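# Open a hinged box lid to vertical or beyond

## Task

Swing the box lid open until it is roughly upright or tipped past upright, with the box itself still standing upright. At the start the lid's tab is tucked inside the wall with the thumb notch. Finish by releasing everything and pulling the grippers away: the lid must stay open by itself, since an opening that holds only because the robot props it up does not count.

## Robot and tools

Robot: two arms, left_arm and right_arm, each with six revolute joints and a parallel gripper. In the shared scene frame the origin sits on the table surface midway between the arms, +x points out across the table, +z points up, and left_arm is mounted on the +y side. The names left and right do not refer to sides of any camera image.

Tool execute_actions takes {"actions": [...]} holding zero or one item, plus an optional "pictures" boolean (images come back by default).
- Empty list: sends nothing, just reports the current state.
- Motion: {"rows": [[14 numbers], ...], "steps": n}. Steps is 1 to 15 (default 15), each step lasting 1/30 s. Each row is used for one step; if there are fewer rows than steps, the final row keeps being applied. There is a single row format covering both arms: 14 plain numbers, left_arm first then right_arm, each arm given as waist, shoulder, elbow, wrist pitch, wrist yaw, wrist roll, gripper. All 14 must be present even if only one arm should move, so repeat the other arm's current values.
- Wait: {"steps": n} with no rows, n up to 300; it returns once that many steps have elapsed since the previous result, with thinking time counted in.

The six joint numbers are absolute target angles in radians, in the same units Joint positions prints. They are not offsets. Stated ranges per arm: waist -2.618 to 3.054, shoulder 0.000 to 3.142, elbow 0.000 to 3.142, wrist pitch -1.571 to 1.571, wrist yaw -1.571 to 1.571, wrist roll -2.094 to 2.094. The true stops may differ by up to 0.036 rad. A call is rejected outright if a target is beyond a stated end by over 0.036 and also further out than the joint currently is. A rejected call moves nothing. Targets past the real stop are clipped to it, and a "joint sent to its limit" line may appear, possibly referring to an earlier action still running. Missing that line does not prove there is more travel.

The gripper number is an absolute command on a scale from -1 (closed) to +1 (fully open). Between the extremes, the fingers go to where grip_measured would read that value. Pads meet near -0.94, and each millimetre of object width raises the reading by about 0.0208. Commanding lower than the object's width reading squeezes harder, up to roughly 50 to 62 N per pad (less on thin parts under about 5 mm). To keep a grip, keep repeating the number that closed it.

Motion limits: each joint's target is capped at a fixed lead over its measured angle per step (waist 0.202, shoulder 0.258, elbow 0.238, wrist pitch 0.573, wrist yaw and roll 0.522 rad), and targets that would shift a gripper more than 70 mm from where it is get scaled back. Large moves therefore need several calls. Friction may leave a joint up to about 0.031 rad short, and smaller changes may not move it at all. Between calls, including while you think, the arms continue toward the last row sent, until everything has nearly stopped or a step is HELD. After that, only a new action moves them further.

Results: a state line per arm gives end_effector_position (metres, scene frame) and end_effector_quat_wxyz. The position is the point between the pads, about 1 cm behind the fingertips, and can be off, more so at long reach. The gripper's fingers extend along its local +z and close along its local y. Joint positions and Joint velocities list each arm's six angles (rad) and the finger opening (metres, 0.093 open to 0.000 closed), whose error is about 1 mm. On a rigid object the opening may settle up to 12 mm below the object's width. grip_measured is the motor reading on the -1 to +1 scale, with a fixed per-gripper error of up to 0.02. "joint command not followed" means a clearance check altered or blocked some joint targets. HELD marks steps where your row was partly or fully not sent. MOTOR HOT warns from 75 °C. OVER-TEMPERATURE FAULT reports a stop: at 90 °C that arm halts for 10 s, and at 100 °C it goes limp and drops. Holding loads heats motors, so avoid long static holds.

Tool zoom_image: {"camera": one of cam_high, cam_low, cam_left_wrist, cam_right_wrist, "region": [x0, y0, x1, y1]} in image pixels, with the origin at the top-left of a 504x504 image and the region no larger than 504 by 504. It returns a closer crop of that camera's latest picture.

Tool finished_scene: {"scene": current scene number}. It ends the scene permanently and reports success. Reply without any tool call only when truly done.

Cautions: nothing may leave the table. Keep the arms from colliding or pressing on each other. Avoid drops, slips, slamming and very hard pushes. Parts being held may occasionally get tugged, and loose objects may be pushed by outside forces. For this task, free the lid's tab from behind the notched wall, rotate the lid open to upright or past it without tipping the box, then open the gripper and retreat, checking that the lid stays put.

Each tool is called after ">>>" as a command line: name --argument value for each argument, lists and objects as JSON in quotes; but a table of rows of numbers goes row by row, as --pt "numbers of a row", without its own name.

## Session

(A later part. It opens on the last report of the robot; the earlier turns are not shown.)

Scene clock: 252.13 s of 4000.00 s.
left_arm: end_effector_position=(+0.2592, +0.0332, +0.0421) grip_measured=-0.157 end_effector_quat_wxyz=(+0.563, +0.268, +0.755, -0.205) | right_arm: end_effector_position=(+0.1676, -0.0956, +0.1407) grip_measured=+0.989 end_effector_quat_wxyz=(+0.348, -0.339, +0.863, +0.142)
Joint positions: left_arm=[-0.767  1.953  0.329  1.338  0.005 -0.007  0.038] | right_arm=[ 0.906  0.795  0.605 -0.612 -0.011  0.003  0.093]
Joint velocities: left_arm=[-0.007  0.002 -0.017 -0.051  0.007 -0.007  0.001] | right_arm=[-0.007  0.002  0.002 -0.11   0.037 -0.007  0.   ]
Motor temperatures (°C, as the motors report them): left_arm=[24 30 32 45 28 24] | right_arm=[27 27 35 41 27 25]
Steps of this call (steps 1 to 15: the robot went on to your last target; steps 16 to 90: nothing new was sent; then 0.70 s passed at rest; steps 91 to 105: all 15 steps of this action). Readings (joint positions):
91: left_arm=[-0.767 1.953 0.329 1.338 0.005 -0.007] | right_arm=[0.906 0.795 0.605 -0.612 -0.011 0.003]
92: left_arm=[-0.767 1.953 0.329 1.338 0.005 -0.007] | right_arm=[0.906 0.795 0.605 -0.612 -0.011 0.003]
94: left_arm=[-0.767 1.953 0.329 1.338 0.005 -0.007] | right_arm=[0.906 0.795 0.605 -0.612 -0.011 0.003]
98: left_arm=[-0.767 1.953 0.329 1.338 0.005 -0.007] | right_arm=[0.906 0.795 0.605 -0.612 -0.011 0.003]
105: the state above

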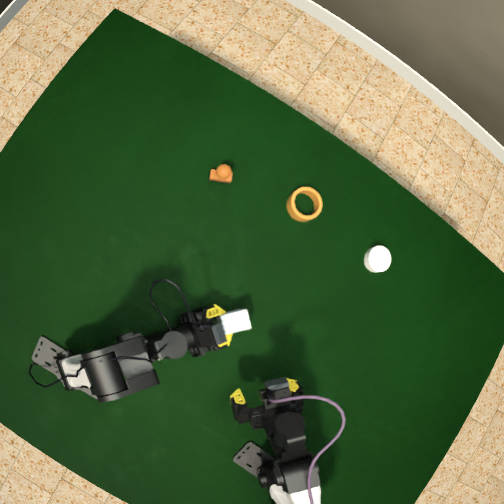

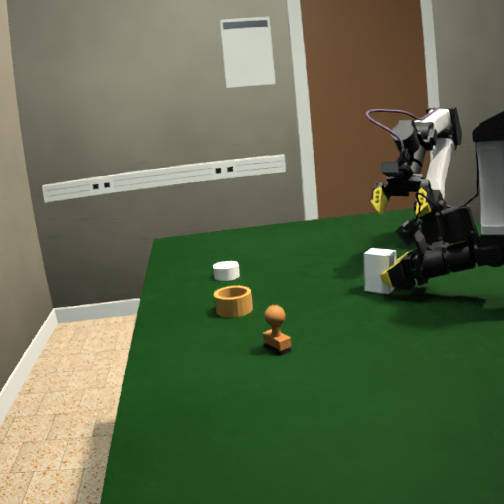

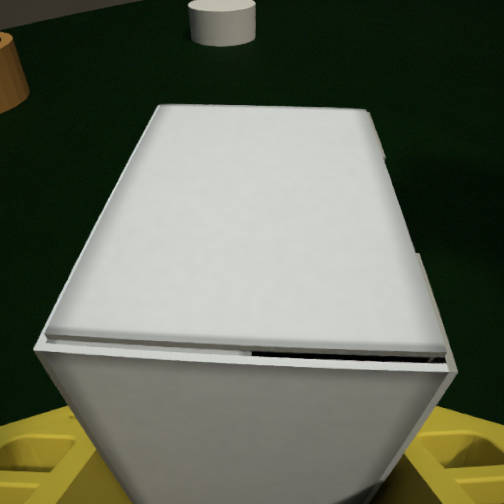

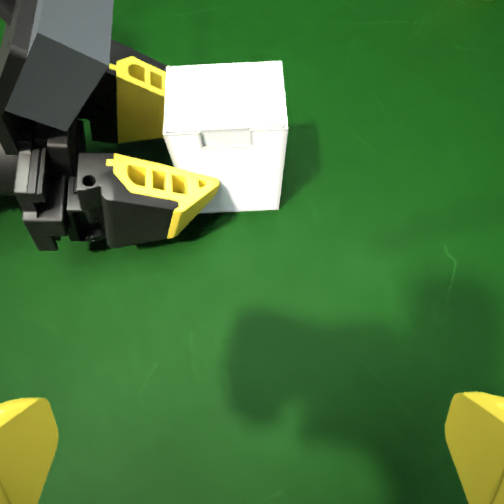

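>>> zoom_image --camera "cam_low" --region '[350, 220, 450, 320]'

>>> zoom_image --camera "cam_right_wrist" --region '[80, 40, 300, 260]'

Region (350, 220, 450, 320) of cam_low's 504x504 image, scaled by 5.040, with more detail than that image has.

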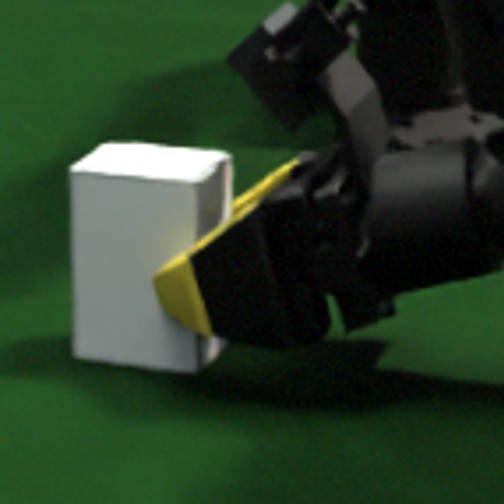

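Region (80, 40, 300, 260) of cam_right_wrist's 504x504 image, scaled by 2.291, with more detail than that image has.

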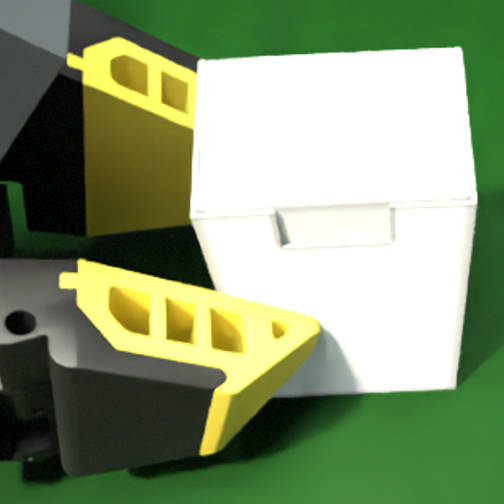

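>>> execute_actions --actions '[{"rows": [[-0.757, 1.96, 0.308, 1.36, 0.0, 0.0, -0.15, 0.915, 0.82, 0.59, -0.45, 0.0, 0.0, 0.7], [-0.757, 1.96, 0.308, 1.36, 0.0, 0.0, -0.13, 0.92, 0.85, 0.57, -0.3, 0.0, 0.0, 0.4], [-0.757, 1.96, 0.308, 1.36, 0.0, 0.0, -0.13, 0.925, 0.88, 0.55, -0.15, 0.0, 0.0, 0.1], [-0.757, 1.96, 0.308, 1.36, 0.0, 0.0, -0.13, 0.93, 0.91, 0.53, 0.0, 0.0, 0.0, -0.2], [-0.757, 1.96, 0.308, 1.36, 0.0, 0.0, -0.13, 0.935, 0.94, 0.51, 0.13, 0.0, 0.0, -0.5], [-0.757, 1.96, 0.308, 1.36, 0.0, 0.0, -0.13, 0.94, 0.97, 0.49, 0.25, 0.0, 0.0, -0.8], [-0.757, 1.96, 0.308, 1.36, 0.0, 0.0, -0.13, 0.945, 1.0, 0.47, 0.36, 0.0, 0.0, -1.0], [-0.757, 1.96, 0.308, 1.36, 0.0, 0.0, -0.13, 0.95, 1.03, 0.45, 0.46, 0.0, 0.0, -1.0], [-0.757, 1.96, 0.308, 1.36, 0.0, 0.0, -0.13, 0.955, 1.06, 0.43, 0.55, 0.0, 0.0, -1.0], [-0.757, 1.96, 0.308, 1.36, 0.0, 0.0, -0.13, 0.955, 1.09, 0.41, 0.63, 0.0, 0.0, -1.0], [-0.757, 1.96, 0.308, 1.36, 0.0, 0.0, -0.13, 0.955, 1.12, 0.39, 0.7, 0.0, 0.0, -1.0], [-0.757, 1.96, 0.308, 1.36, 0.0, 0.0, -0.13, 0.955, 1.15, 0.375, 0.77, 0.0, 0.0, -1.0], [-0.757, 1.96, 0.308, 1.36, 0.0, 0.0, -0.13, 0.955, 1.18, 0.36, 0.83, 0.0, 0.0, -1.0], [-0.757, 1.96, 0.308, 1.36, 0.0, 0.0, -0.13, 0.955, 1.21, 0.34, 0.89, 0.0, 0.0, -1.0], [-0.757, 1.96, 0.308, 1.36, 0.0, 0.0, -0.13, 0.955, 1.24, 0.32, 0.95, 0.0, 0.0, -1.0]], "steps": 15}]' --pictures false

>>> execute_actions --actions '[{"rows": [[-0.757, 1.96, 0.308, 1.36, 0.0, 0.0, -0.13, 0.955, 1.27, 0.30, 1.0, 0.0, 0.0, -1.0], [-0.757, 1.96, 0.308, 1.36, 0.0, 0.0, -0.13, 0.955, 1.30, 0.28, 1.05, 0.0, 0.0, -1.0], [-0.757, 1.96, 0.308, 1.36, 0.0, 0.0, -0.13, 0.955, 1.33, 0.26, 1.1, 0.0, 0.0, -1.0], [-0.757, 1.96, 0.308, 1.36, 0.0, 0.0, -0.13, 0.955, 1.36, 0.24, 1.15, 0.0, 0.0, -1.0], [-0.757, 1.96, 0.308, 1.36, 0.0, 0.0, -0.13, 0.955, 1.39, 0.22, 1.19, 0.0, 0.0, -1.0], [-0.757, 1.96, 0.308, 1.36, 0.0, 0.0, -0.13, 0.955, 1.42, 0.20, 1.23, 0.0, 0.0, -1.0], [-0.757, 1.96, 0.308, 1.36, 0.0, 0.0, -0.13, 0.955, 1.45, 0.18, 1.26, 0.0, 0.0, -1.0], [-0.757, 1.96, 0.308, 1.36, 0.0, 0.0, -0.13, 0.955, 1.48, 0.165, 1.28, 0.0, 0.0, -1.0], [-0.757, 1.96, 0.308, 1.36, 0.0, 0.0, -0.13, 0.955, 1.51, 0.15, 1.30, 0.0, 0.0, -1.0], [-0.757, 1.96, 0.308, 1.36, 0.0, 0.0, -0.13, 0.955, 1.53, 0.135, 1.305, 0.0, 0.0, -1.0], [-0.757, 1.96, 0.308, 1.36, 0.0, 0.0, -0.13, 0.955, 1.55, 0.12, 1.305, 0.0, 0.0, -1.0], [-0.757, 1.96, 0.308, 1.36, 0.0, 0.0, -0.13, 0.955, 1.57, 0.11, 1.305, 0.0, 0.0, -1.0], [-0.757, 1.96, 0.308, 1.36, 0.0, 0.0, -0.13, 0.955, 1.585, 0.10, 1.305, 0.0, 0.0, -1.0], [-0.757, 1.96, 0.308, 1.36, 0.0, 0.0, -0.13, 0.955, 1.595, 0.095, 1.305, 0.0, 0.0, -1.0], [-0.757, 1.96, 0.308, 1.36, 0.0, 0.0, -0.13, 0.955, 1.60, 0.095, 1.305, 0.0, 0.0, -1.0]], "steps": 15}]' --pictures false

>>> execute_actions --actions '[{"steps": 20}]'

Scene clock: 321.90 s of 4000.00 s.
left_arm: end_effector_position=(+0.2592, +0.0332, +0.0421) grip_measured=-0.124 end_effector_quat_wxyz=(+0.563, +0.268, +0.755, -0.205) | right_arm: end_effector_position=(+0.2419, -0.0062, +0.1848) grip_measured=-1.000 end_effector_quat_wxyz=(+0.595, -0.295, +0.703, +0.253)
Joint positions: left_arm=[-0.767  1.953  0.329  1.338  0.005 -0.007  0.039] | right_arm=[ 0.948  1.172  0.38   0.628 -0.01   0.003  0.   ]
Joint velocities: left_arm=[ 0.002  0.002 -0.007  0.007 -0.022 -0.037 -0.   ] | right_arm=[ 0.007  0.842 -0.501  2.22   0.007  0.066  0.   ]
Motor temperatures (°C, as the motors report them): left_arm=[24 31 29 48 28 24] | right_arm=[27 27 36 44 27 25]
Steps of this call (steps 1 to 15: the robot went on to your last target; steps 16 to 90: nothing new was sent; then 66.27 s passed at rest; steps 91 to 105: all 15 steps of this action). Readings (joint positions):
91: left_arm=[-0.767 1.953 0.329 1.338 0.005 -0.007] | right_arm=[0.906 0.795 0.604 -0.599 -0.011 0.003]
92: left_arm=[-0.767 1.953 0.329 1.338 0.005 -0.007] | right_arm=[0.907 0.800 0.600 -0.559 -0.011 0.003]
94: left_arm=[-0.767 1.953 0.329 1.338 0.005 -0.007] | right_arm=[0.914 0.835 0.582 -0.405 -0.010 0.003]
98: left_arm=[-0.767 1.953 0.329 1.338 0.005 -0.007] | right_arm=[0.933 0.960 0.514 0.013 -0.010 0.003]
105: the state above

Scene clock: 322.40 s of 4000.00 s.
left_arm: end_effector_position=(+0.2592, +0.0332, +0.0421) grip_measured=-0.124 end_effector_quat_wxyz=(+0.563, +0.268, +0.755, -0.205) | right_arm: end_effector_position=(+0.2243, -0.0239, +0.0913) grip_measured=-1.000 end_effector_quat_wxyz=(+0.579, -0.300, +0.717, +0.246)
Joint positions: left_arm=[-0.767  1.953  0.329  1.338  0.005 -0.007  0.039] | right_arm=[ 0.948  1.569  0.122  1.238 -0.01   0.003  0.   ]
Joint velocities: left_arm=[ 0.012  0.002 -0.017 -0.037 -0.022 -0.007  0.001] | right_arm=[ 0.007  0.344 -0.203  0.125  0.007 -0.022  0.   ]
Motor temperatures (°C, as the motors report them): left_arm=[24 31 29 48 28 24] | right_arm=[27 27 36 44 27 25]
Steps of this call (steps 1 to 15: all 15 steps of this action). Readings (joint positions):
1: left_arm=[-0.767 1.953 0.329 1.338 0.005 -0.007] | right_arm=[0.948 1.201 0.361 0.700 -0.010 0.003]
2: left_arm=[-0.767 1.953 0.329 1.338 0.005 -0.007] | right_arm=[0.948 1.231 0.342 0.767 -0.010 0.003]
4: left_arm=[-0.767 1.953 0.329 1.338 0.005 -0.007] | right_arm=[0.948 1.290 0.302 0.890 -0.010 0.003]
8: left_arm=[-0.767 1.953 0.329 1.338 0.005 -0.007] | right_arm=[0.948 1.411 0.221 1.091 -0.010 0.003]
15: the state above

Scene clock: 323.07 s of 4000.00 s.
left_arm: end_effector_position=(+0.2592, +0.0332, +0.0421) grip_measured=-0.124 end_effector_quat_wxyz=(+0.563, +0.268, +0.755, -0.205) | right_arm: end_effector_position=(+0.2241, -0.0241, +0.0957) grip_measured=-1.000 end_effector_quat_wxyz=(+0.589, -0.297, +0.709, +0.250)
Joint positions: left_arm=[-0.767  1.953  0.329  1.338  0.005 -0.007  0.039] | right_arm=[ 0.948  1.584  0.113  1.289 -0.01   0.003  0.   ]
Joint velocities: left_arm=[-0.002  0.027  0.002 -0.066  0.022 -0.051 -0.   ] | right_arm=[ 0.007  0.002 -0.017 -0.022 -0.007  0.007  0.   ]
Motor temperatures (°C, as the motors report them): left_arm=[24 31 29 48 28 24] | right_arm=[27 27 36 44 27 25]
Steps of this call (steps 1 to 20: the robot went on to your last target). Readings (joint positions):
1: left_arm=[-0.767 1.953 0.329 1.338 0.005 -0.007] | right_arm=[0.948 1.578 0.116 1.242 -0.010 0.003]
2: left_arm=[-0.767 1.953 0.329 1.338 0.005 -0.007] | right_arm=[0.948 1.583 0.114 1.247 -0.010 0.003]
4: left_arm=[-0.767 1.953 0.329 1.338 0.005 -0.007] | right_arm=[0.948 1.584 0.113 1.257 -0.010 0.003]
8: left_arm=[-0.767 1.953 0.329 1.338 0.005 -0.007] | right_arm=[0.948 1.584 0.113 1.278 -0.010 0.003]
20: the state above

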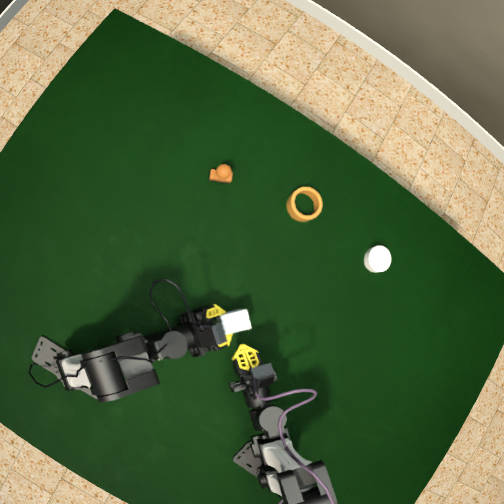

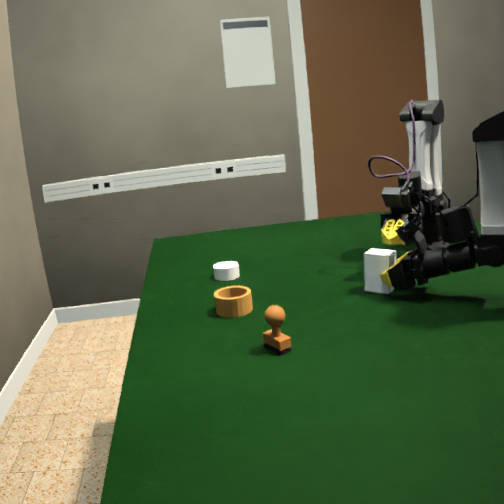

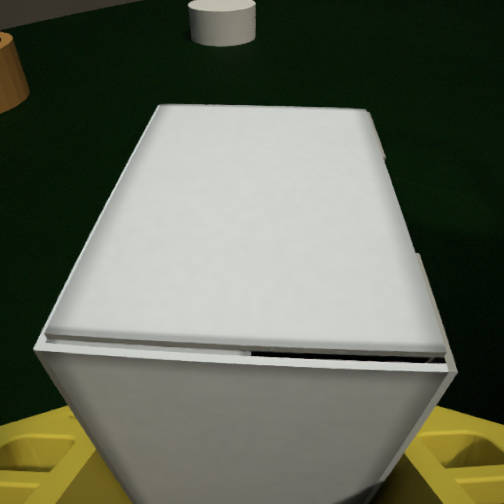

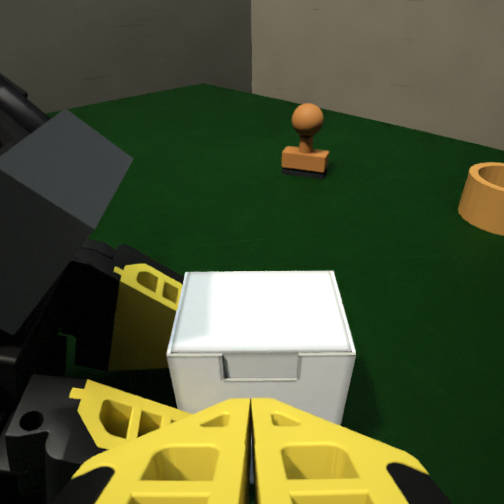

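>>> execute_actions --actions '[{"rows": [[-0.757, 1.96, 0.308, 1.36, 0.0, 0.0, -0.13, 0.945, 1.61, 0.145, 1.29, 0.0, 0.0, -1.0], [-0.757, 1.96, 0.308, 1.36, 0.0, 0.0, -0.13, 0.94, 1.62, 0.16, 1.285, 0.0, 0.0, -1.0], [-0.757, 1.96, 0.308, 1.36, 0.0, 0.0, -0.13, 0.935, 1.632, 0.173, 1.28, 0.0, 0.0, -1.0], [-0.757, 1.96, 0.308, 1.36, 0.0, 0.0, -0.13, 0.935, 1.644, 0.186, 1.274, 0.0, 0.0, -1.0], [-0.757, 1.96, 0.308, 1.36, 0.0, 0.0, -0.13, 0.935, 1.656, 0.198, 1.268, 0.0, 0.0, -1.0], [-0.757, 1.96, 0.308, 1.36, 0.0, 0.0, -0.13, 0.935, 1.668, 0.21, 1.262, 0.0, 0.0, -1.0], [-0.757, 1.96, 0.308, 1.36, 0.0, 0.0, -0.13, 0.935, 1.678, 0.222, 1.258, 0.0, 0.0, -1.0]], "steps": 15}]'

Scene clock: 351.70 s of 4000.00 s.
left_arm: end_effector_position=(+0.2592, +0.0332, +0.0421) grip_measured=-0.124 end_effector_quat_wxyz=(+0.563, +0.268, +0.755, -0.205) | right_arm: end_effector_position=(+0.2414, -0.0091, +0.0962) grip_measured=-1.000 end_effector_quat_wxyz=(+0.590, -0.295, +0.709, +0.249)
Joint positions: left_arm=[-0.767  1.953  0.329  1.338  0.005 -0.007  0.039] | right_arm=[ 0.943  1.658  0.201  1.276 -0.01   0.003  0.   ]
Joint velocities: left_arm=[ 0.002  0.007 -0.007  0.007 -0.007 -0.051  0.001] | right_arm=[-0.007 -0.002 -0.017 -0.051 -0.037  0.081  0.   ]
Motor temperatures (°C, as the motors report them): left_arm=[24 31 29 49 28 24] | right_arm=[27 27 33 48 27 25]
Steps of this call (steps 1 to 15: the robot went on to your last target; steps 16 to 90: nothing new was sent; then 25.13 s passed at rest; steps 91 to 105: all 15 steps of this action). Readings (joint positions):
91: left_arm=[-0.767 1.953 0.329 1.338 0.005 -0.007] | right_arm=[0.948 1.584 0.113 1.289 -0.010 0.003]
92: left_arm=[-0.767 1.953 0.329 1.338 0.005 -0.007] | right_arm=[0.948 1.587 0.116 1.289 -0.010 0.003]
94: left_arm=[-0.767 1.953 0.329 1.338 0.005 -0.007] | right_arm=[0.946 1.604 0.135 1.289 -0.010 0.003]
98: left_arm=[-0.767 1.953 0.329 1.338 0.005 -0.007] | right_arm=[0.943 1.649 0.190 1.284 -0.010 0.003]
105: the state above

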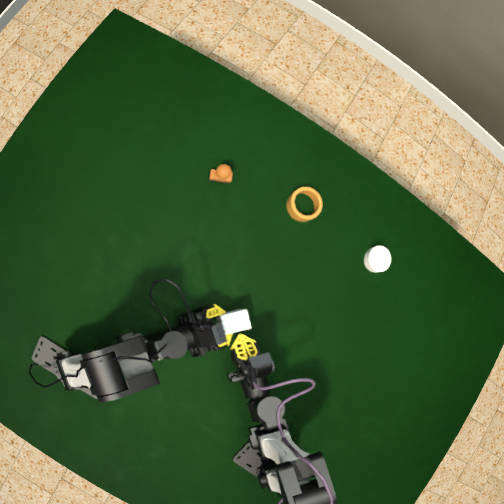

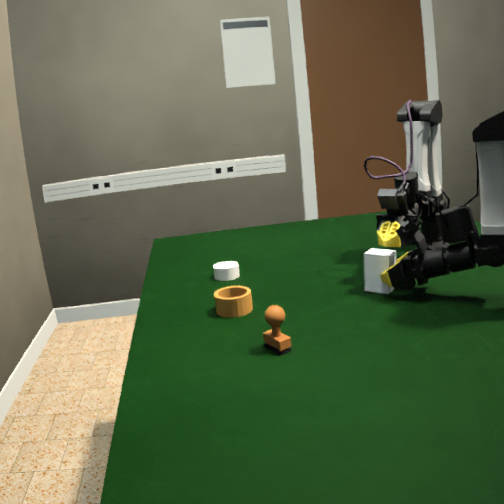

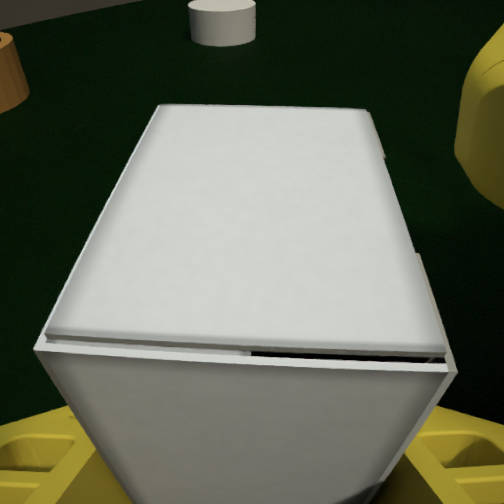

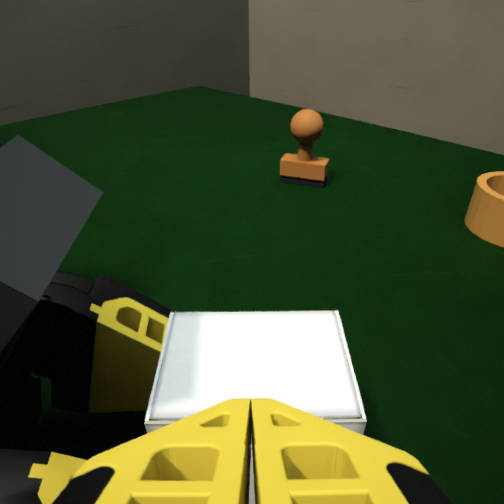

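>>> execute_actions --actions '[{"rows": [[-0.757, 1.96, 0.308, 1.36, 0.0, 0.0, -0.13, 0.935, 1.69, 0.21, 1.305, 0.0, 0.0, -1.0], [-0.757, 1.96, 0.308, 1.36, 0.0, 0.0, -0.13, 0.935, 1.70, 0.21, 1.315, 0.0, 0.0, -1.0], [-0.757, 1.96, 0.308, 1.36, 0.0, 0.0, -0.13, 0.935, 1.71, 0.21, 1.325, 0.0, 0.0, -1.0], [-0.757, 1.96, 0.308, 1.36, 0.0, 0.0, -0.13, 0.935, 1.72, 0.21, 1.335, 0.0, 0.0, -1.0], [-0.757, 1.96, 0.308, 1.36, 0.0, 0.0, -0.13, 0.935, 1.73, 0.21, 1.339, 0.0, 0.0, -1.0], [-0.757, 1.96, 0.308, 1.36, 0.0, 0.0, -0.13, 0.935, 1.742, 0.21, 1.339, 0.0, 0.0, -1.0]], "steps": 15}]'

Scene clock: 364.83 s of 4000.00 s.
left_arm: end_effector_position=(+0.2592, +0.0332, +0.0421) grip_measured=-0.124 end_effector_quat_wxyz=(+0.563, +0.268, +0.755, -0.205) | right_arm: end_effector_position=(+0.2417, -0.0088, +0.0835) grip_measured=-1.000 end_effector_quat_wxyz=(+0.582, -0.298, +0.716, +0.245)
Joint positions: left_arm=[-0.767  1.953  0.329  1.338  0.005 -0.007  0.039] | right_arm=[ 0.943  1.724  0.201  1.319 -0.01   0.003  0.   ]
Joint velocities: left_arm=[ 0.002 -0.012 -0.007 -0.007 -0.022  0.037  0.   ] | right_arm=[-0.017 -0.002 -0.002  0.007  0.037 -0.066  0.   ]
Motor temperatures (°C, as the motors report them): left_arm=[24 31 29 50 28 24] | right_arm=[27 28 33 48 27 25]
Steps of this call (steps 1 to 15: the robot went on to your last target; steps 16 to 90: nothing new was sent; then 9.63 s passed at rest; steps 91 to 105: all 15 steps of this action). Readings (joint positions):
91: left_arm=[-0.767 1.953 0.329 1.338 0.005 -0.007] | right_arm=[0.943 1.660 0.201 1.277 -0.010 0.003]
92: left_arm=[-0.767 1.953 0.329 1.338 0.005 -0.007] | right_arm=[0.943 1.664 0.201 1.282 -0.010 0.003]
94: left_arm=[-0.767 1.953 0.329 1.338 0.005 -0.007] | right_arm=[0.943 1.680 0.201 1.296 -0.010 0.003]
98: left_arm=[-0.767 1.953 0.329 1.338 0.005 -0.007] | right_arm=[0.943 1.718 0.201 1.311 -0.010 0.003]
105: the state above

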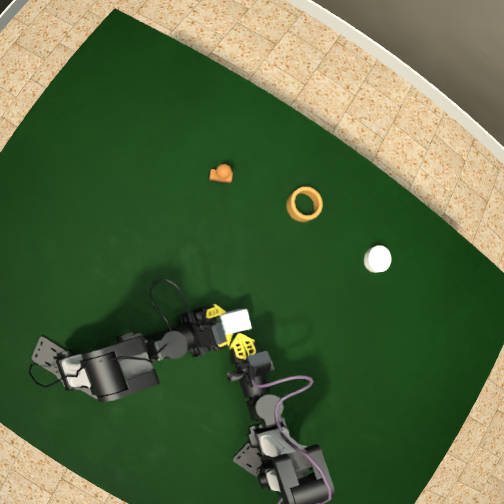

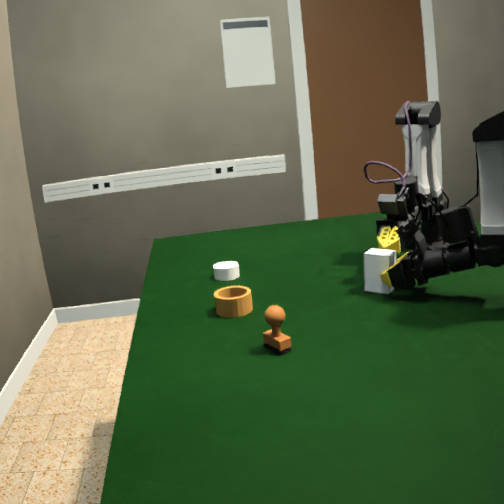

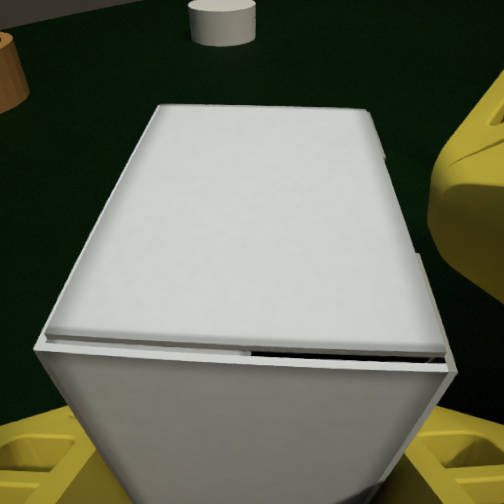

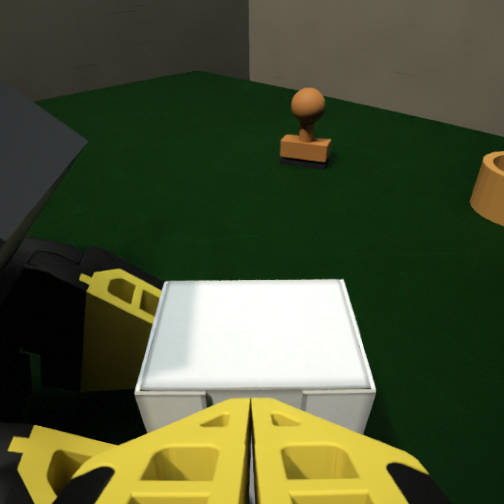

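>>> zoom_image --camera "cam_left_wrist" --region '[340, 80, 504, 300]'

Region (340, 80, 504, 300) of cam_left_wrist's 504x504 image, scaled by 2.291, with more detail than that image has; it fills the left 376 columns of this view, and the rest is white.

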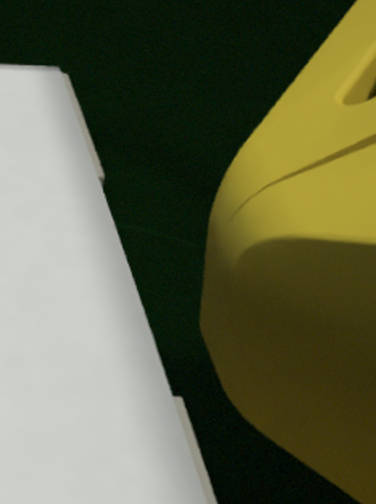

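>>> execute_actions --actions '[{"rows": [[-0.757, 1.96, 0.308, 1.36, 0.0, 0.0, -0.13, 0.935, 1.746, 0.226, 1.339, 0.0, 0.0, -1.0], [-0.757, 1.96, 0.308, 1.36, 0.0, 0.0, -0.13, 0.935, 1.750, 0.231, 1.339, 0.0, 0.0, -1.0], [-0.757, 1.96, 0.308, 1.36, 0.0, 0.0, -0.13, 0.935, 1.754, 0.236, 1.339, 0.0, 0.0, -1.0], [-0.757, 1.96, 0.308, 1.36, 0.0, 0.0, -0.13, 0.935, 1.758, 0.241, 1.339, 0.0, 0.0, -1.0], [-0.757, 1.96, 0.308, 1.36, 0.0, 0.0, -0.13, 0.935, 1.762, 0.246, 1.339, 0.0, 0.0, -1.0], [-0.757, 1.96, 0.308, 1.36, 0.0, 0.0, -0.13, 0.935, 1.7665, 0.25, 1.339, 0.0, 0.0, -1.0]], "steps": 15}]'

Scene clock: 378.10 s of 4000.00 s.
left_arm: end_effector_position=(+0.2596, +0.0337, +0.0421) grip_measured=-0.124 end_effector_quat_wxyz=(+0.563, +0.267, +0.755, -0.204) | right_arm: end_effector_position=(+0.2464, -0.0041, +0.0843) grip_measured=-1.000 end_effector_quat_wxyz=(+0.584, -0.297, +0.714, +0.246)
Joint positions: left_arm=[-0.767  1.953  0.329  1.338  0.003 -0.007  0.039] | right_arm=[ 0.943  1.746  0.226  1.323 -0.01   0.003  0.   ]
Joint velocities: left_arm=[-0.007  0.007  0.012  0.007  0.007  0.007  0.001] | right_arm=[-0.007  0.002 -0.002 -0.007  0.066  0.051  0.   ]
Motor temperatures (°C, as the motors report them): left_arm=[24 31 29 50 28 24] | right_arm=[27 28 33 49 27 25]
Steps of this call (steps 1 to 15: the robot went on to your last target; steps 16 to 90: nothing new was sent; then 9.77 s passed at rest; steps 91 to 105: all 15 steps of this action). Readings (joint positions):
91: left_arm=[-0.767 1.953 0.329 1.338 0.005 -0.007] | right_arm=[0.943 1.724 0.201 1.323 -0.010 0.003]
92: left_arm=[-0.767 1.953 0.329 1.338 0.005 -0.007] | right_arm=[0.943 1.724 0.201 1.323 -0.010 0.003]
94: left_arm=[-0.767 1.953 0.329 1.338 0.005 -0.007] | right_arm=[0.943 1.726 0.203 1.323 -0.010 0.003]
98: left_arm=[-0.767 1.953 0.329 1.338 0.004 -0.007] | right_arm=[0.943 1.745 0.224 1.323 -0.010 0.003]
105: the state above

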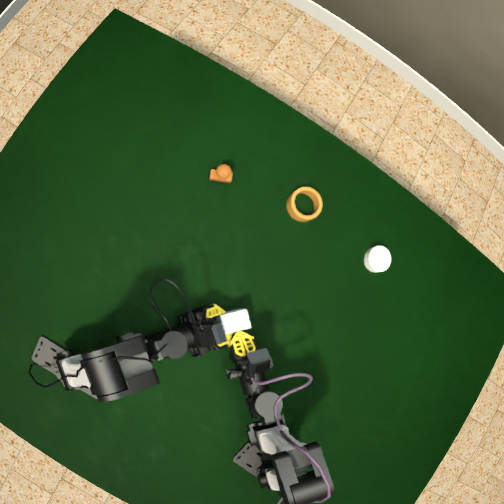

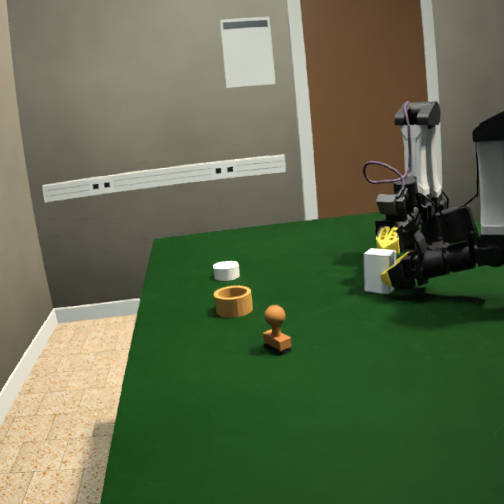

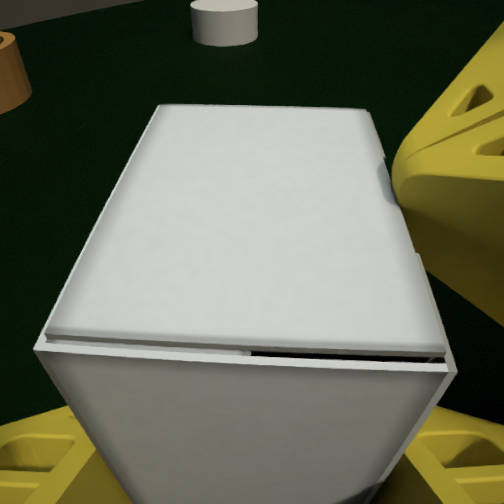

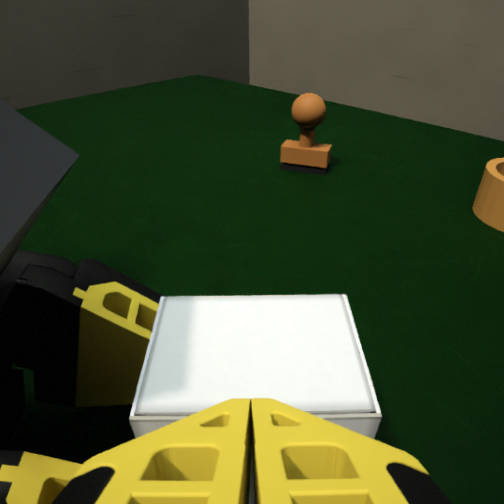

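>>> execute_actions --actions '[{"rows": [[-0.757, 1.96, 0.308, 1.36, 0.0, 0.0, -0.13, 0.935, 1.74, 0.252, 1.339, 0.0, 0.0, -1.0], [-0.757, 1.96, 0.308, 1.36, 0.0, 0.0, -0.13, 0.935, 1.73, 0.253, 1.339, 0.0, 0.0, -1.0], [-0.757, 1.96, 0.308, 1.36, 0.0, 0.0, -0.13, 0.935, 1.726, 0.254, 1.339, 0.0, 0.0, -1.0], [-0.757, 1.96, 0.308, 1.36, 0.0, 0.0, -0.13, 0.935, 1.723, 0.255, 1.339, 0.0, 0.0, -1.0], [-0.757, 1.96, 0.308, 1.36, 0.0, 0.0, -0.13, 0.935, 1.72, 0.256, 1.339, 0.0, 0.0, -1.0], [-0.757, 1.96, 0.308, 1.36, 0.0, 0.0, -0.13, 0.935, 1.717, 0.256, 1.339, 0.0, 0.0, -1.0], [-0.757, 1.96, 0.308, 1.36, 0.0, 0.0, -0.13, 0.935, 1.714, 0.256, 1.339, 0.0, 0.0, -1.0], [-0.757, 1.96, 0.308, 1.36, 0.0, 0.0, -0.13, 0.935, 1.711, 0.256, 1.339, 0.0, 0.0, -1.0], [-0.757, 1.96, 0.308, 1.36, 0.0, 0.0, -0.13, 0.935, 1.708, 0.256, 1.339, 0.0, 0.0, -1.0]], "steps": 15}]'

Scene clock: 384.67 s of 4000.00 s.
left_arm: end_effector_position=(+0.2596, +0.0337, +0.0421) grip_measured=-0.124 end_effector_quat_wxyz=(+0.563, +0.267, +0.755, -0.204) | right_arm: end_effector_position=(+0.2469, -0.0036, +0.0924) grip_measured=-1.000 end_effector_quat_wxyz=(+0.593, -0.294, +0.707, +0.250)
Joint positions: left_arm=[-0.767  1.953  0.329  1.338  0.003 -0.007  0.039] | right_arm=[ 0.943  1.726  0.226  1.327 -0.01   0.003  0.   ]
Joint velocities: left_arm=[ 0.002 -0.002  0.007  0.037 -0.139 -0.007  0.001] | right_arm=[-0.002  0.012  0.007 -0.037 -0.051  0.007  0.   ]
Motor temperatures (°C, as the motors report them): left_arm=[24 31 28 51 28 24] | right_arm=[27 28 33 50 27 25]
Steps of this call (steps 1 to 15: the robot went on to your last target; steps 16 to 90: nothing new was sent; then 3.07 s passed at rest; steps 91 to 105: all 15 steps of this action). Readings (joint positions):
91: left_arm=[-0.767 1.953 0.329 1.338 0.003 -0.007] | right_arm=[0.943 1.746 0.226 1.323 -0.010 0.003]
92: left_arm=[-0.767 1.953 0.329 1.338 0.003 -0.007] | right_arm=[0.943 1.746 0.226 1.323 -0.010 0.003]
94: left_arm=[-0.767 1.953 0.329 1.338 0.003 -0.007] | right_arm=[0.943 1.746 0.226 1.323 -0.010 0.003]
98: left_arm=[-0.767 1.953 0.329 1.338 0.003 -0.007] | right_arm=[0.943 1.741 0.226 1.323 -0.010 0.003]
105: the state above

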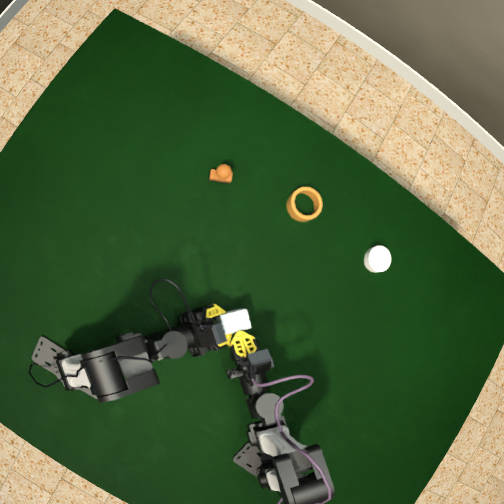

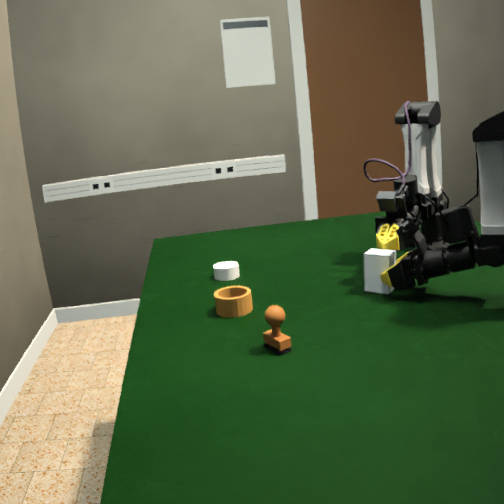

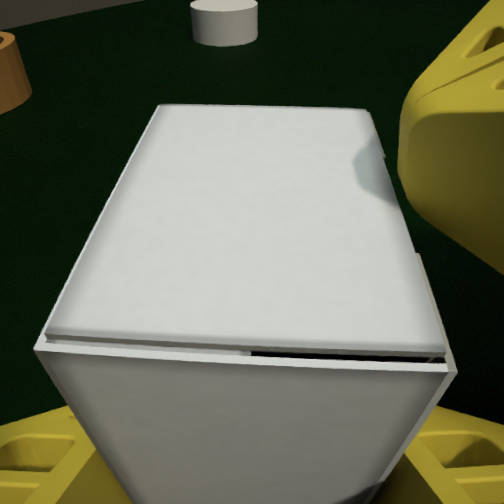

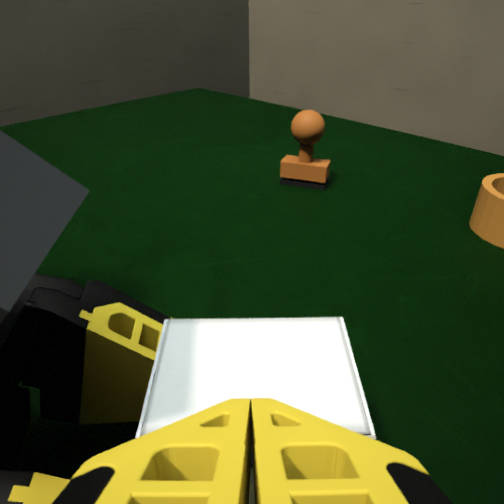

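>>> execute_actions --actions '[{"rows": [[-0.757, 1.96, 0.308, 1.36, 0.0, 0.0, -0.13, 0.935, 1.69, 0.215, 1.30, 0.0, 0.1, -1.0], [-0.757, 1.96, 0.308, 1.36, 0.0, 0.0, -0.13, 0.935, 1.66, 0.21, 1.26, 0.0, 0.2, -1.0], [-0.757, 1.96, 0.308, 1.36, 0.0, 0.0, -0.13, 0.935, 1.63, 0.205, 1.22, 0.0, 0.32, -1.0], [-0.757, 1.96, 0.308, 1.36, 0.0, 0.0, -0.13, 0.935, 1.60, 0.2, 1.18, 0.0, 0.44, -1.0], [-0.757, 1.96, 0.308, 1.36, 0.0, 0.0, -0.13, 0.935, 1.57, 0.2, 1.14, 0.0, 0.56, -1.0], [-0.757, 1.96, 0.308, 1.36, 0.0, 0.0, -0.13, 0.935, 1.54, 0.2, 1.10, 0.0, 0.68, -1.0], [-0.757, 1.96, 0.308, 1.36, 0.0, 0.0, -0.13, 0.935, 1.51, 0.2, 1.06, 0.0, 0.8, -1.0], [-0.757, 1.96, 0.308, 1.36, 0.0, 0.0, -0.13, 0.935, 1.48, 0.2, 1.02, 0.0, 0.92, -1.0], [-0.757, 1.96, 0.308, 1.36, 0.0, 0.0, -0.13, 0.935, 1.45, 0.2, 0.98, 0.0, 1.04, -1.0], [-0.757, 1.96, 0.308, 1.36, 0.0, 0.0, -0.13, 0.935, 1.42, 0.2, 0.94, 0.0, 1.16, -1.0], [-0.757, 1.96, 0.308, 1.36, 0.0, 0.0, -0.13, 0.935, 1.39, 0.2, 0.90, 0.0, 1.28, -1.0], [-0.757, 1.96, 0.308, 1.36, 0.0, 0.0, -0.13, 0.935, 1.36, 0.2, 0.86, 0.0, 1.4, -0.8], [-0.757, 1.96, 0.308, 1.36, 0.0, 0.0, -0.13, 0.935, 1.33, 0.2, 0.82, 0.0, 1.5, -0.6], [-0.757, 1.96, 0.308, 1.36, 0.0, 0.0, -0.13, 0.935, 1.31, 0.2, 0.795, 0.0, 1.575, -0.35], [-0.757, 1.96, 0.308, 1.36, 0.0, 0.0, -0.13, 0.935, 1.31, 0.2, 0.795, 0.0, 1.575, -0.108]], "steps": 15}]' --pictures false

>>> execute_actions --actions '[{"steps": 25}]'

Scene clock: 419.40 s of 4000.00 s.
left_arm: end_effector_position=(+0.2596, +0.0337, +0.0421) grip_measured=-0.124 end_effector_quat_wxyz=(+0.563, +0.267, +0.755, -0.204) | right_arm: end_effector_position=(+0.2352, -0.0153, +0.1315) grip_measured=-0.259 end_effector_quat_wxyz=(+0.350, +0.151, +0.755, +0.534)
Joint positions: left_arm=[-0.767  1.953  0.329  1.338  0.003 -0.007  0.039] | right_arm=[ 0.943  1.347  0.226  0.935 -0.01   1.185  0.033]
Joint velocities: left_arm=[-0.002  0.002 -0.012 -0.022  0.066  0.037  0.001] | right_arm=[ 0.007 -0.54   0.012 -0.784 -0.022  2.63   0.307]
Motor temperatures (°C, as the motors report them): left_arm=[24 32 28 52 28 24] | right_arm=[27 31 34 51 27 25]
Steps of this call (steps 1 to 15: the robot went on to your last target; steps 16 to 90: nothing new was sent; then 31.23 s passed at rest; steps 91 to 105: all 15 steps of this action). Readings (joint positions):
91: left_arm=[-0.767 1.953 0.329 1.338 0.003 -0.007] | right_arm=[0.943 1.724 0.226 1.324 -0.010 0.016]
92: left_arm=[-0.767 1.953 0.329 1.338 0.003 -0.007] | right_arm=[0.943 1.715 0.226 1.313 -0.010 0.046]
94: left_arm=[-0.767 1.953 0.329 1.338 0.003 -0.007] | right_arm=[0.943 1.673 0.226 1.273 -0.010 0.156]
98: left_arm=[-0.767 1.953 0.329 1.338 0.003 -0.007] | right_arm=[0.943 1.548 0.226 1.170 -0.010 0.500]
105: the state above

Scene clock: 420.23 s of 4000.00 s.
left_arm: end_effector_position=(+0.2596, +0.0337, +0.0421) grip_measured=-0.124 end_effector_quat_wxyz=(+0.563, +0.267, +0.755, -0.204) | right_arm: end_effector_position=(+0.2301, -0.0203, +0.1101) grip_measured=-0.109 end_effector_quat_wxyz=(+0.226, +0.304, +0.741, +0.554)
Joint positions: left_arm=[-0.767  1.953  0.329  1.338  0.003 -0.007  0.039] | right_arm=[ 0.943  1.325  0.226  0.812 -0.01   1.57   0.04 ]
Joint velocities: left_arm=[ 0.017 -0.012 -0.022 -0.022  0.081  0.007  0.   ] | right_arm=[ 0.007 -0.007 -0.012  0.022  0.007  0.037  0.001]
Motor temperatures (°C, as the motors report them): left_arm=[24 32 28 52 28 24] | right_arm=[27 31 34 51 27 25]
Steps of this call (steps 1 to 25: the robot went on to your last target). Readings (joint positions):
1: left_arm=[-0.767 1.953 0.329 1.338 0.003 -0.007] | right_arm=[0.943 1.333 0.226 0.914 -0.010 1.263]
2: left_arm=[-0.767 1.953 0.329 1.338 0.003 -0.007] | right_arm=[0.943 1.326 0.226 0.898 -0.010 1.325]
4: left_arm=[-0.767 1.953 0.329 1.338 0.003 -0.007] | right_arm=[0.943 1.325 0.226 0.868 -0.010 1.414]
8: left_arm=[-0.767 1.953 0.329 1.338 0.003 -0.007] | right_arm=[0.943 1.325 0.226 0.831 -0.010 1.507]
25: the state above

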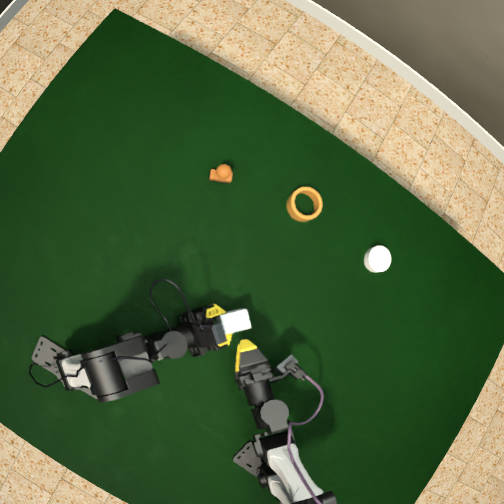

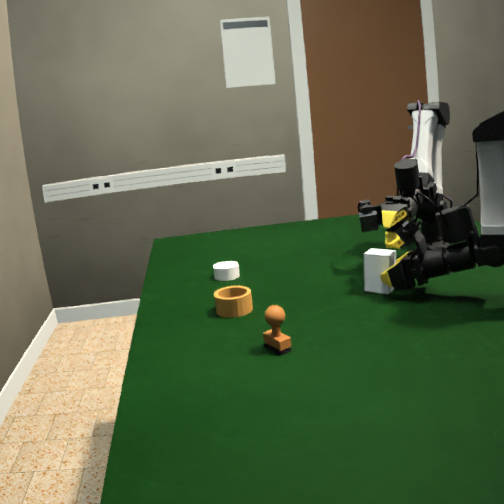

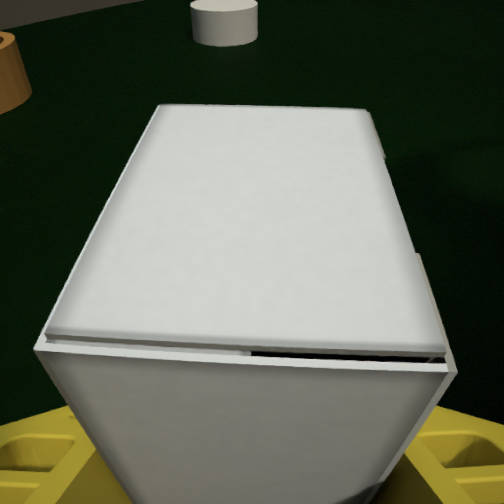

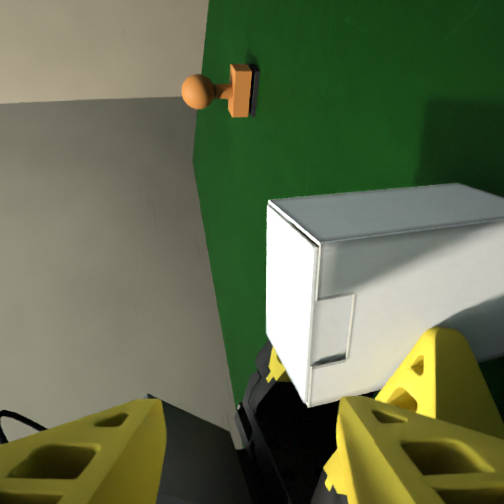

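>>> execute_actions --actions '[{"rows": [[-0.757, 1.96, 0.308, 1.36, 0.0, 0.0, -0.13, 0.935, 1.355, 0.25, 0.84, 0.0, 1.575, -0.108], [-0.757, 1.96, 0.308, 1.36, 0.0, 0.0, -0.13, 0.935, 1.37, 0.257, 0.85, 0.0, 1.575, -0.108], [-0.757, 1.96, 0.308, 1.36, 0.0, 0.0, -0.13, 0.935, 1.385, 0.264, 0.86, 0.0, 1.575, -0.108], [-0.757, 1.96, 0.308, 1.36, 0.0, 0.0, -0.13, 0.935, 1.40, 0.271, 0.87, 0.0, 1.575, -0.108], [-0.757, 1.96, 0.308, 1.36, 0.0, 0.0, -0.13, 0.935, 1.415, 0.278, 0.88, 0.0, 1.575, -0.108], [-0.757, 1.96, 0.308, 1.36, 0.0, 0.0, -0.13, 0.935, 1.43, 0.285, 0.887, 0.0, 1.575, -0.108], [-0.757, 1.96, 0.308, 1.36, 0.0, 0.0, -0.13, 0.935, 1.445, 0.29, 0.887, 0.0, 1.575, -0.108], [-0.757, 1.96, 0.308, 1.36, 0.0, 0.0, -0.13, 0.935, 1.462, 0.295, 0.887, 0.0, 1.575, -0.108]], "steps": 15}]'

Scene clock: 426.40 s of 4000.00 s.
left_arm: end_effector_position=(+0.2596, +0.0337, +0.0421) grip_measured=-0.124 end_effector_quat_wxyz=(+0.563, +0.267, +0.755, -0.204) | right_arm: end_effector_position=(+0.2409, -0.0096, +0.0999) grip_measured=-0.109 end_effector_quat_wxyz=(+0.223, +0.307, +0.746, +0.547)
Joint positions: left_arm=[-0.767  1.953  0.329  1.338  0.003 -0.007  0.039] | right_arm=[ 0.943  1.444  0.272  0.865 -0.01   1.571  0.04 ]
Joint velocities: left_arm=[-0.007 -0.002 -0.012 -0.066 -0.022 -0.081  0.   ] | right_arm=[ 0.002 -0.007 -0.002 -0.022  0.007  0.037  0.   ]
Motor temperatures (°C, as the motors report them): left_arm=[24 32 28 52 28 24] | right_arm=[27 31 34 51 27 25]
Steps of this call (steps 1 to 30: the robot went on to your last target; steps 31 to 90: nothing new was sent; then 2.67 s passed at rest; steps 91 to 105: all 15 steps of this action). Readings (joint positions):
91: left_arm=[-0.767 1.953 0.329 1.338 0.003 -0.007] | right_arm=[0.943 1.326 0.226 0.814 -0.010 1.571]
92: left_arm=[-0.767 1.953 0.329 1.338 0.003 -0.007] | right_arm=[0.943 1.331 0.226 0.819 -0.010 1.571]
94: left_arm=[-0.767 1.953 0.329 1.338 0.003 -0.007] | right_arm=[0.943 1.354 0.234 0.829 -0.010 1.571]
98: left_arm=[-0.767 1.953 0.329 1.338 0.003 -0.007] | right_arm=[0.943 1.415 0.263 0.854 -0.010 1.571]
105: the state above

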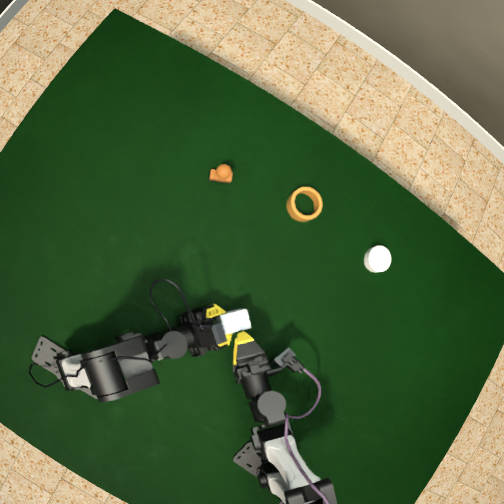

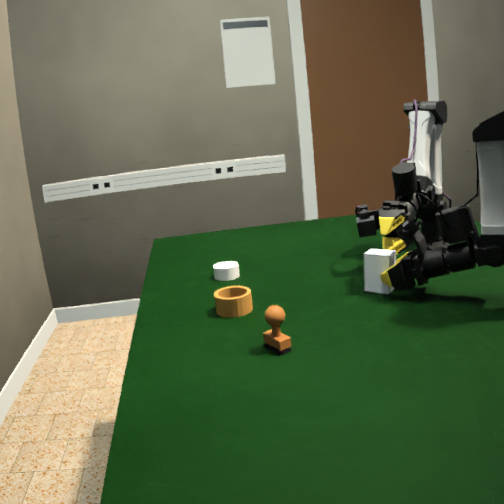

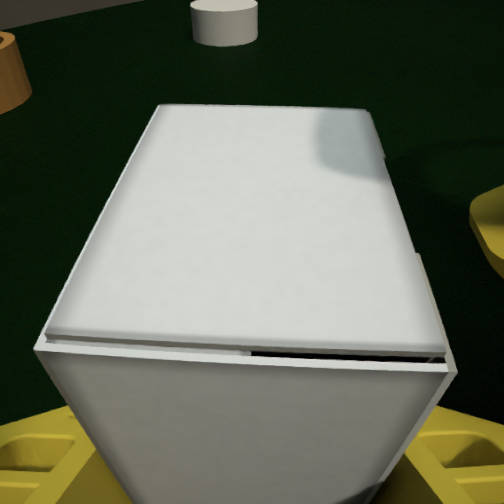

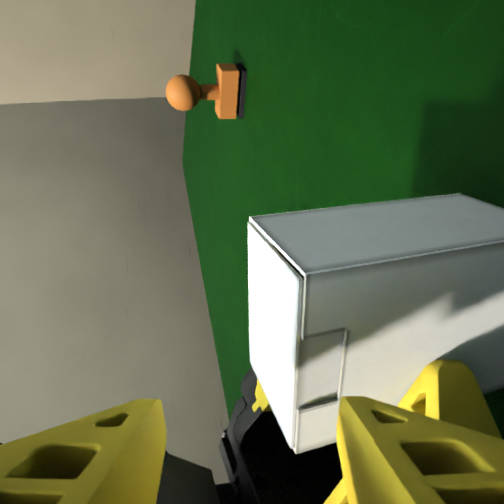

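>>> execute_actions --actions '[{"rows": [[-0.757, 1.96, 0.308, 1.36, 0.0, 0.0, -0.13, 0.935, 1.468, 0.30, 0.888, 0.0, 1.575, -0.108], [-0.757, 1.96, 0.308, 1.36, 0.0, 0.0, -0.13, 0.935, 1.474, 0.305, 0.889, 0.0, 1.575, -0.108], [-0.757, 1.96, 0.308, 1.36, 0.0, 0.0, -0.13, 0.935, 1.48, 0.31, 0.89, 0.0, 1.575, -0.108], [-0.757, 1.96, 0.308, 1.36, 0.0, 0.0, -0.13, 0.935, 1.486, 0.315, 0.891, 0.0, 1.575, -0.108], [-0.757, 1.96, 0.308, 1.36, 0.0, 0.0, -0.13, 0.935, 1.492, 0.32, 0.892, 0.0, 1.575, -0.108], [-0.757, 1.96, 0.308, 1.36, 0.0, 0.0, -0.13, 0.935, 1.498, 0.325, 0.892, 0.0, 1.575, -0.108], [-0.757, 1.96, 0.308, 1.36, 0.0, 0.0, -0.13, 0.935, 1.504, 0.33, 0.892, 0.0, 1.575, -0.108], [-0.757, 1.96, 0.308, 1.36, 0.0, 0.0, -0.13, 0.935, 1.51, 0.335, 0.892, 0.0, 1.575, -0.108], [-0.757, 1.96, 0.308, 1.36, 0.0, 0.0, -0.13, 0.935, 1.516, 0.341, 0.892, 0.0, 1.575, -0.108], [-0.757, 1.96, 0.308, 1.36, 0.0, 0.0, -0.13, 0.935, 1.522, 0.346, 0.892, 0.0, 1.575, -0.108]], "steps": 15}]'

Scene clock: 442.03 s of 4000.00 s.
left_arm: end_effector_position=(+0.2596, +0.0337, +0.0421) grip_measured=-0.124 end_effector_quat_wxyz=(+0.563, +0.267, +0.755, -0.204) | right_arm: end_effector_position=(+0.2508, +0.0003, +0.1013) grip_measured=-0.109 end_effector_quat_wxyz=(+0.223, +0.306, +0.745, +0.549)
Joint positions: left_arm=[-0.767  1.953  0.329  1.338  0.003 -0.007  0.039] | right_arm=[ 0.943  1.502  0.323  0.876 -0.01   1.571  0.04 ]
Joint velocities: left_arm=[-0.002  0.007  0.007 -0.007 -0.037 -0.037 -0.001] | right_arm=[-0.012  0.002  0.007 -0.081 -0.037 -0.051 -0.   ]
Motor temperatures (°C, as the motors report them): left_arm=[24 32 28 52 28 24] | right_arm=[27 30 35 52 27 25]
Steps of this call (steps 1 to 15: the robot went on to your last target; steps 16 to 90: nothing new was sent; then 12.13 s passed at rest; steps 91 to 105: all 15 steps of this action). Readings (joint positions):
91: left_arm=[-0.767 1.953 0.329 1.338 0.003 -0.007] | right_arm=[0.943 1.444 0.272 0.871 -0.010 1.571]
92: left_arm=[-0.767 1.953 0.329 1.338 0.003 -0.007] | right_arm=[0.943 1.444 0.272 0.872 -0.010 1.571]
94: left_arm=[-0.767 1.953 0.329 1.338 0.003 -0.007] | right_arm=[0.943 1.452 0.279 0.872 -0.010 1.571]
98: left_arm=[-0.767 1.953 0.329 1.338 0.003 -0.007] | right_arm=[0.943 1.479 0.303 0.875 -0.010 1.571]
105: the state above

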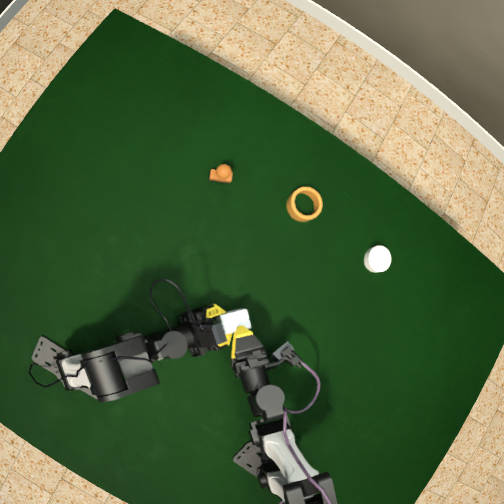

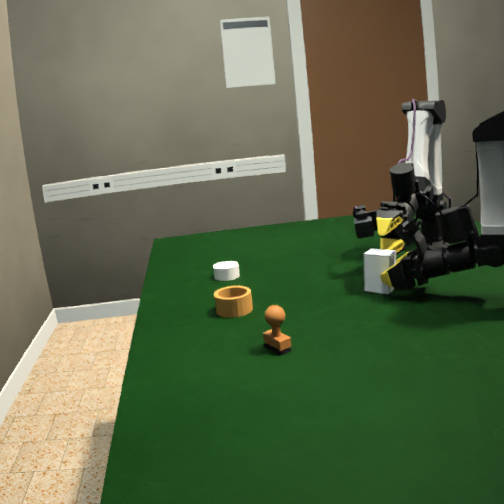

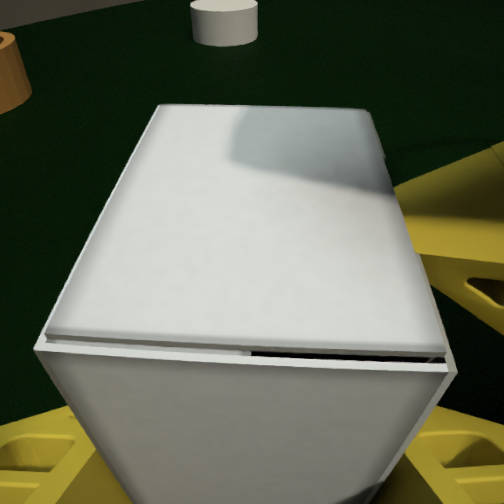

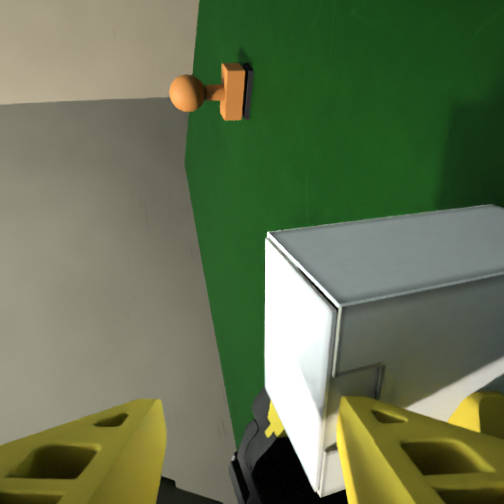

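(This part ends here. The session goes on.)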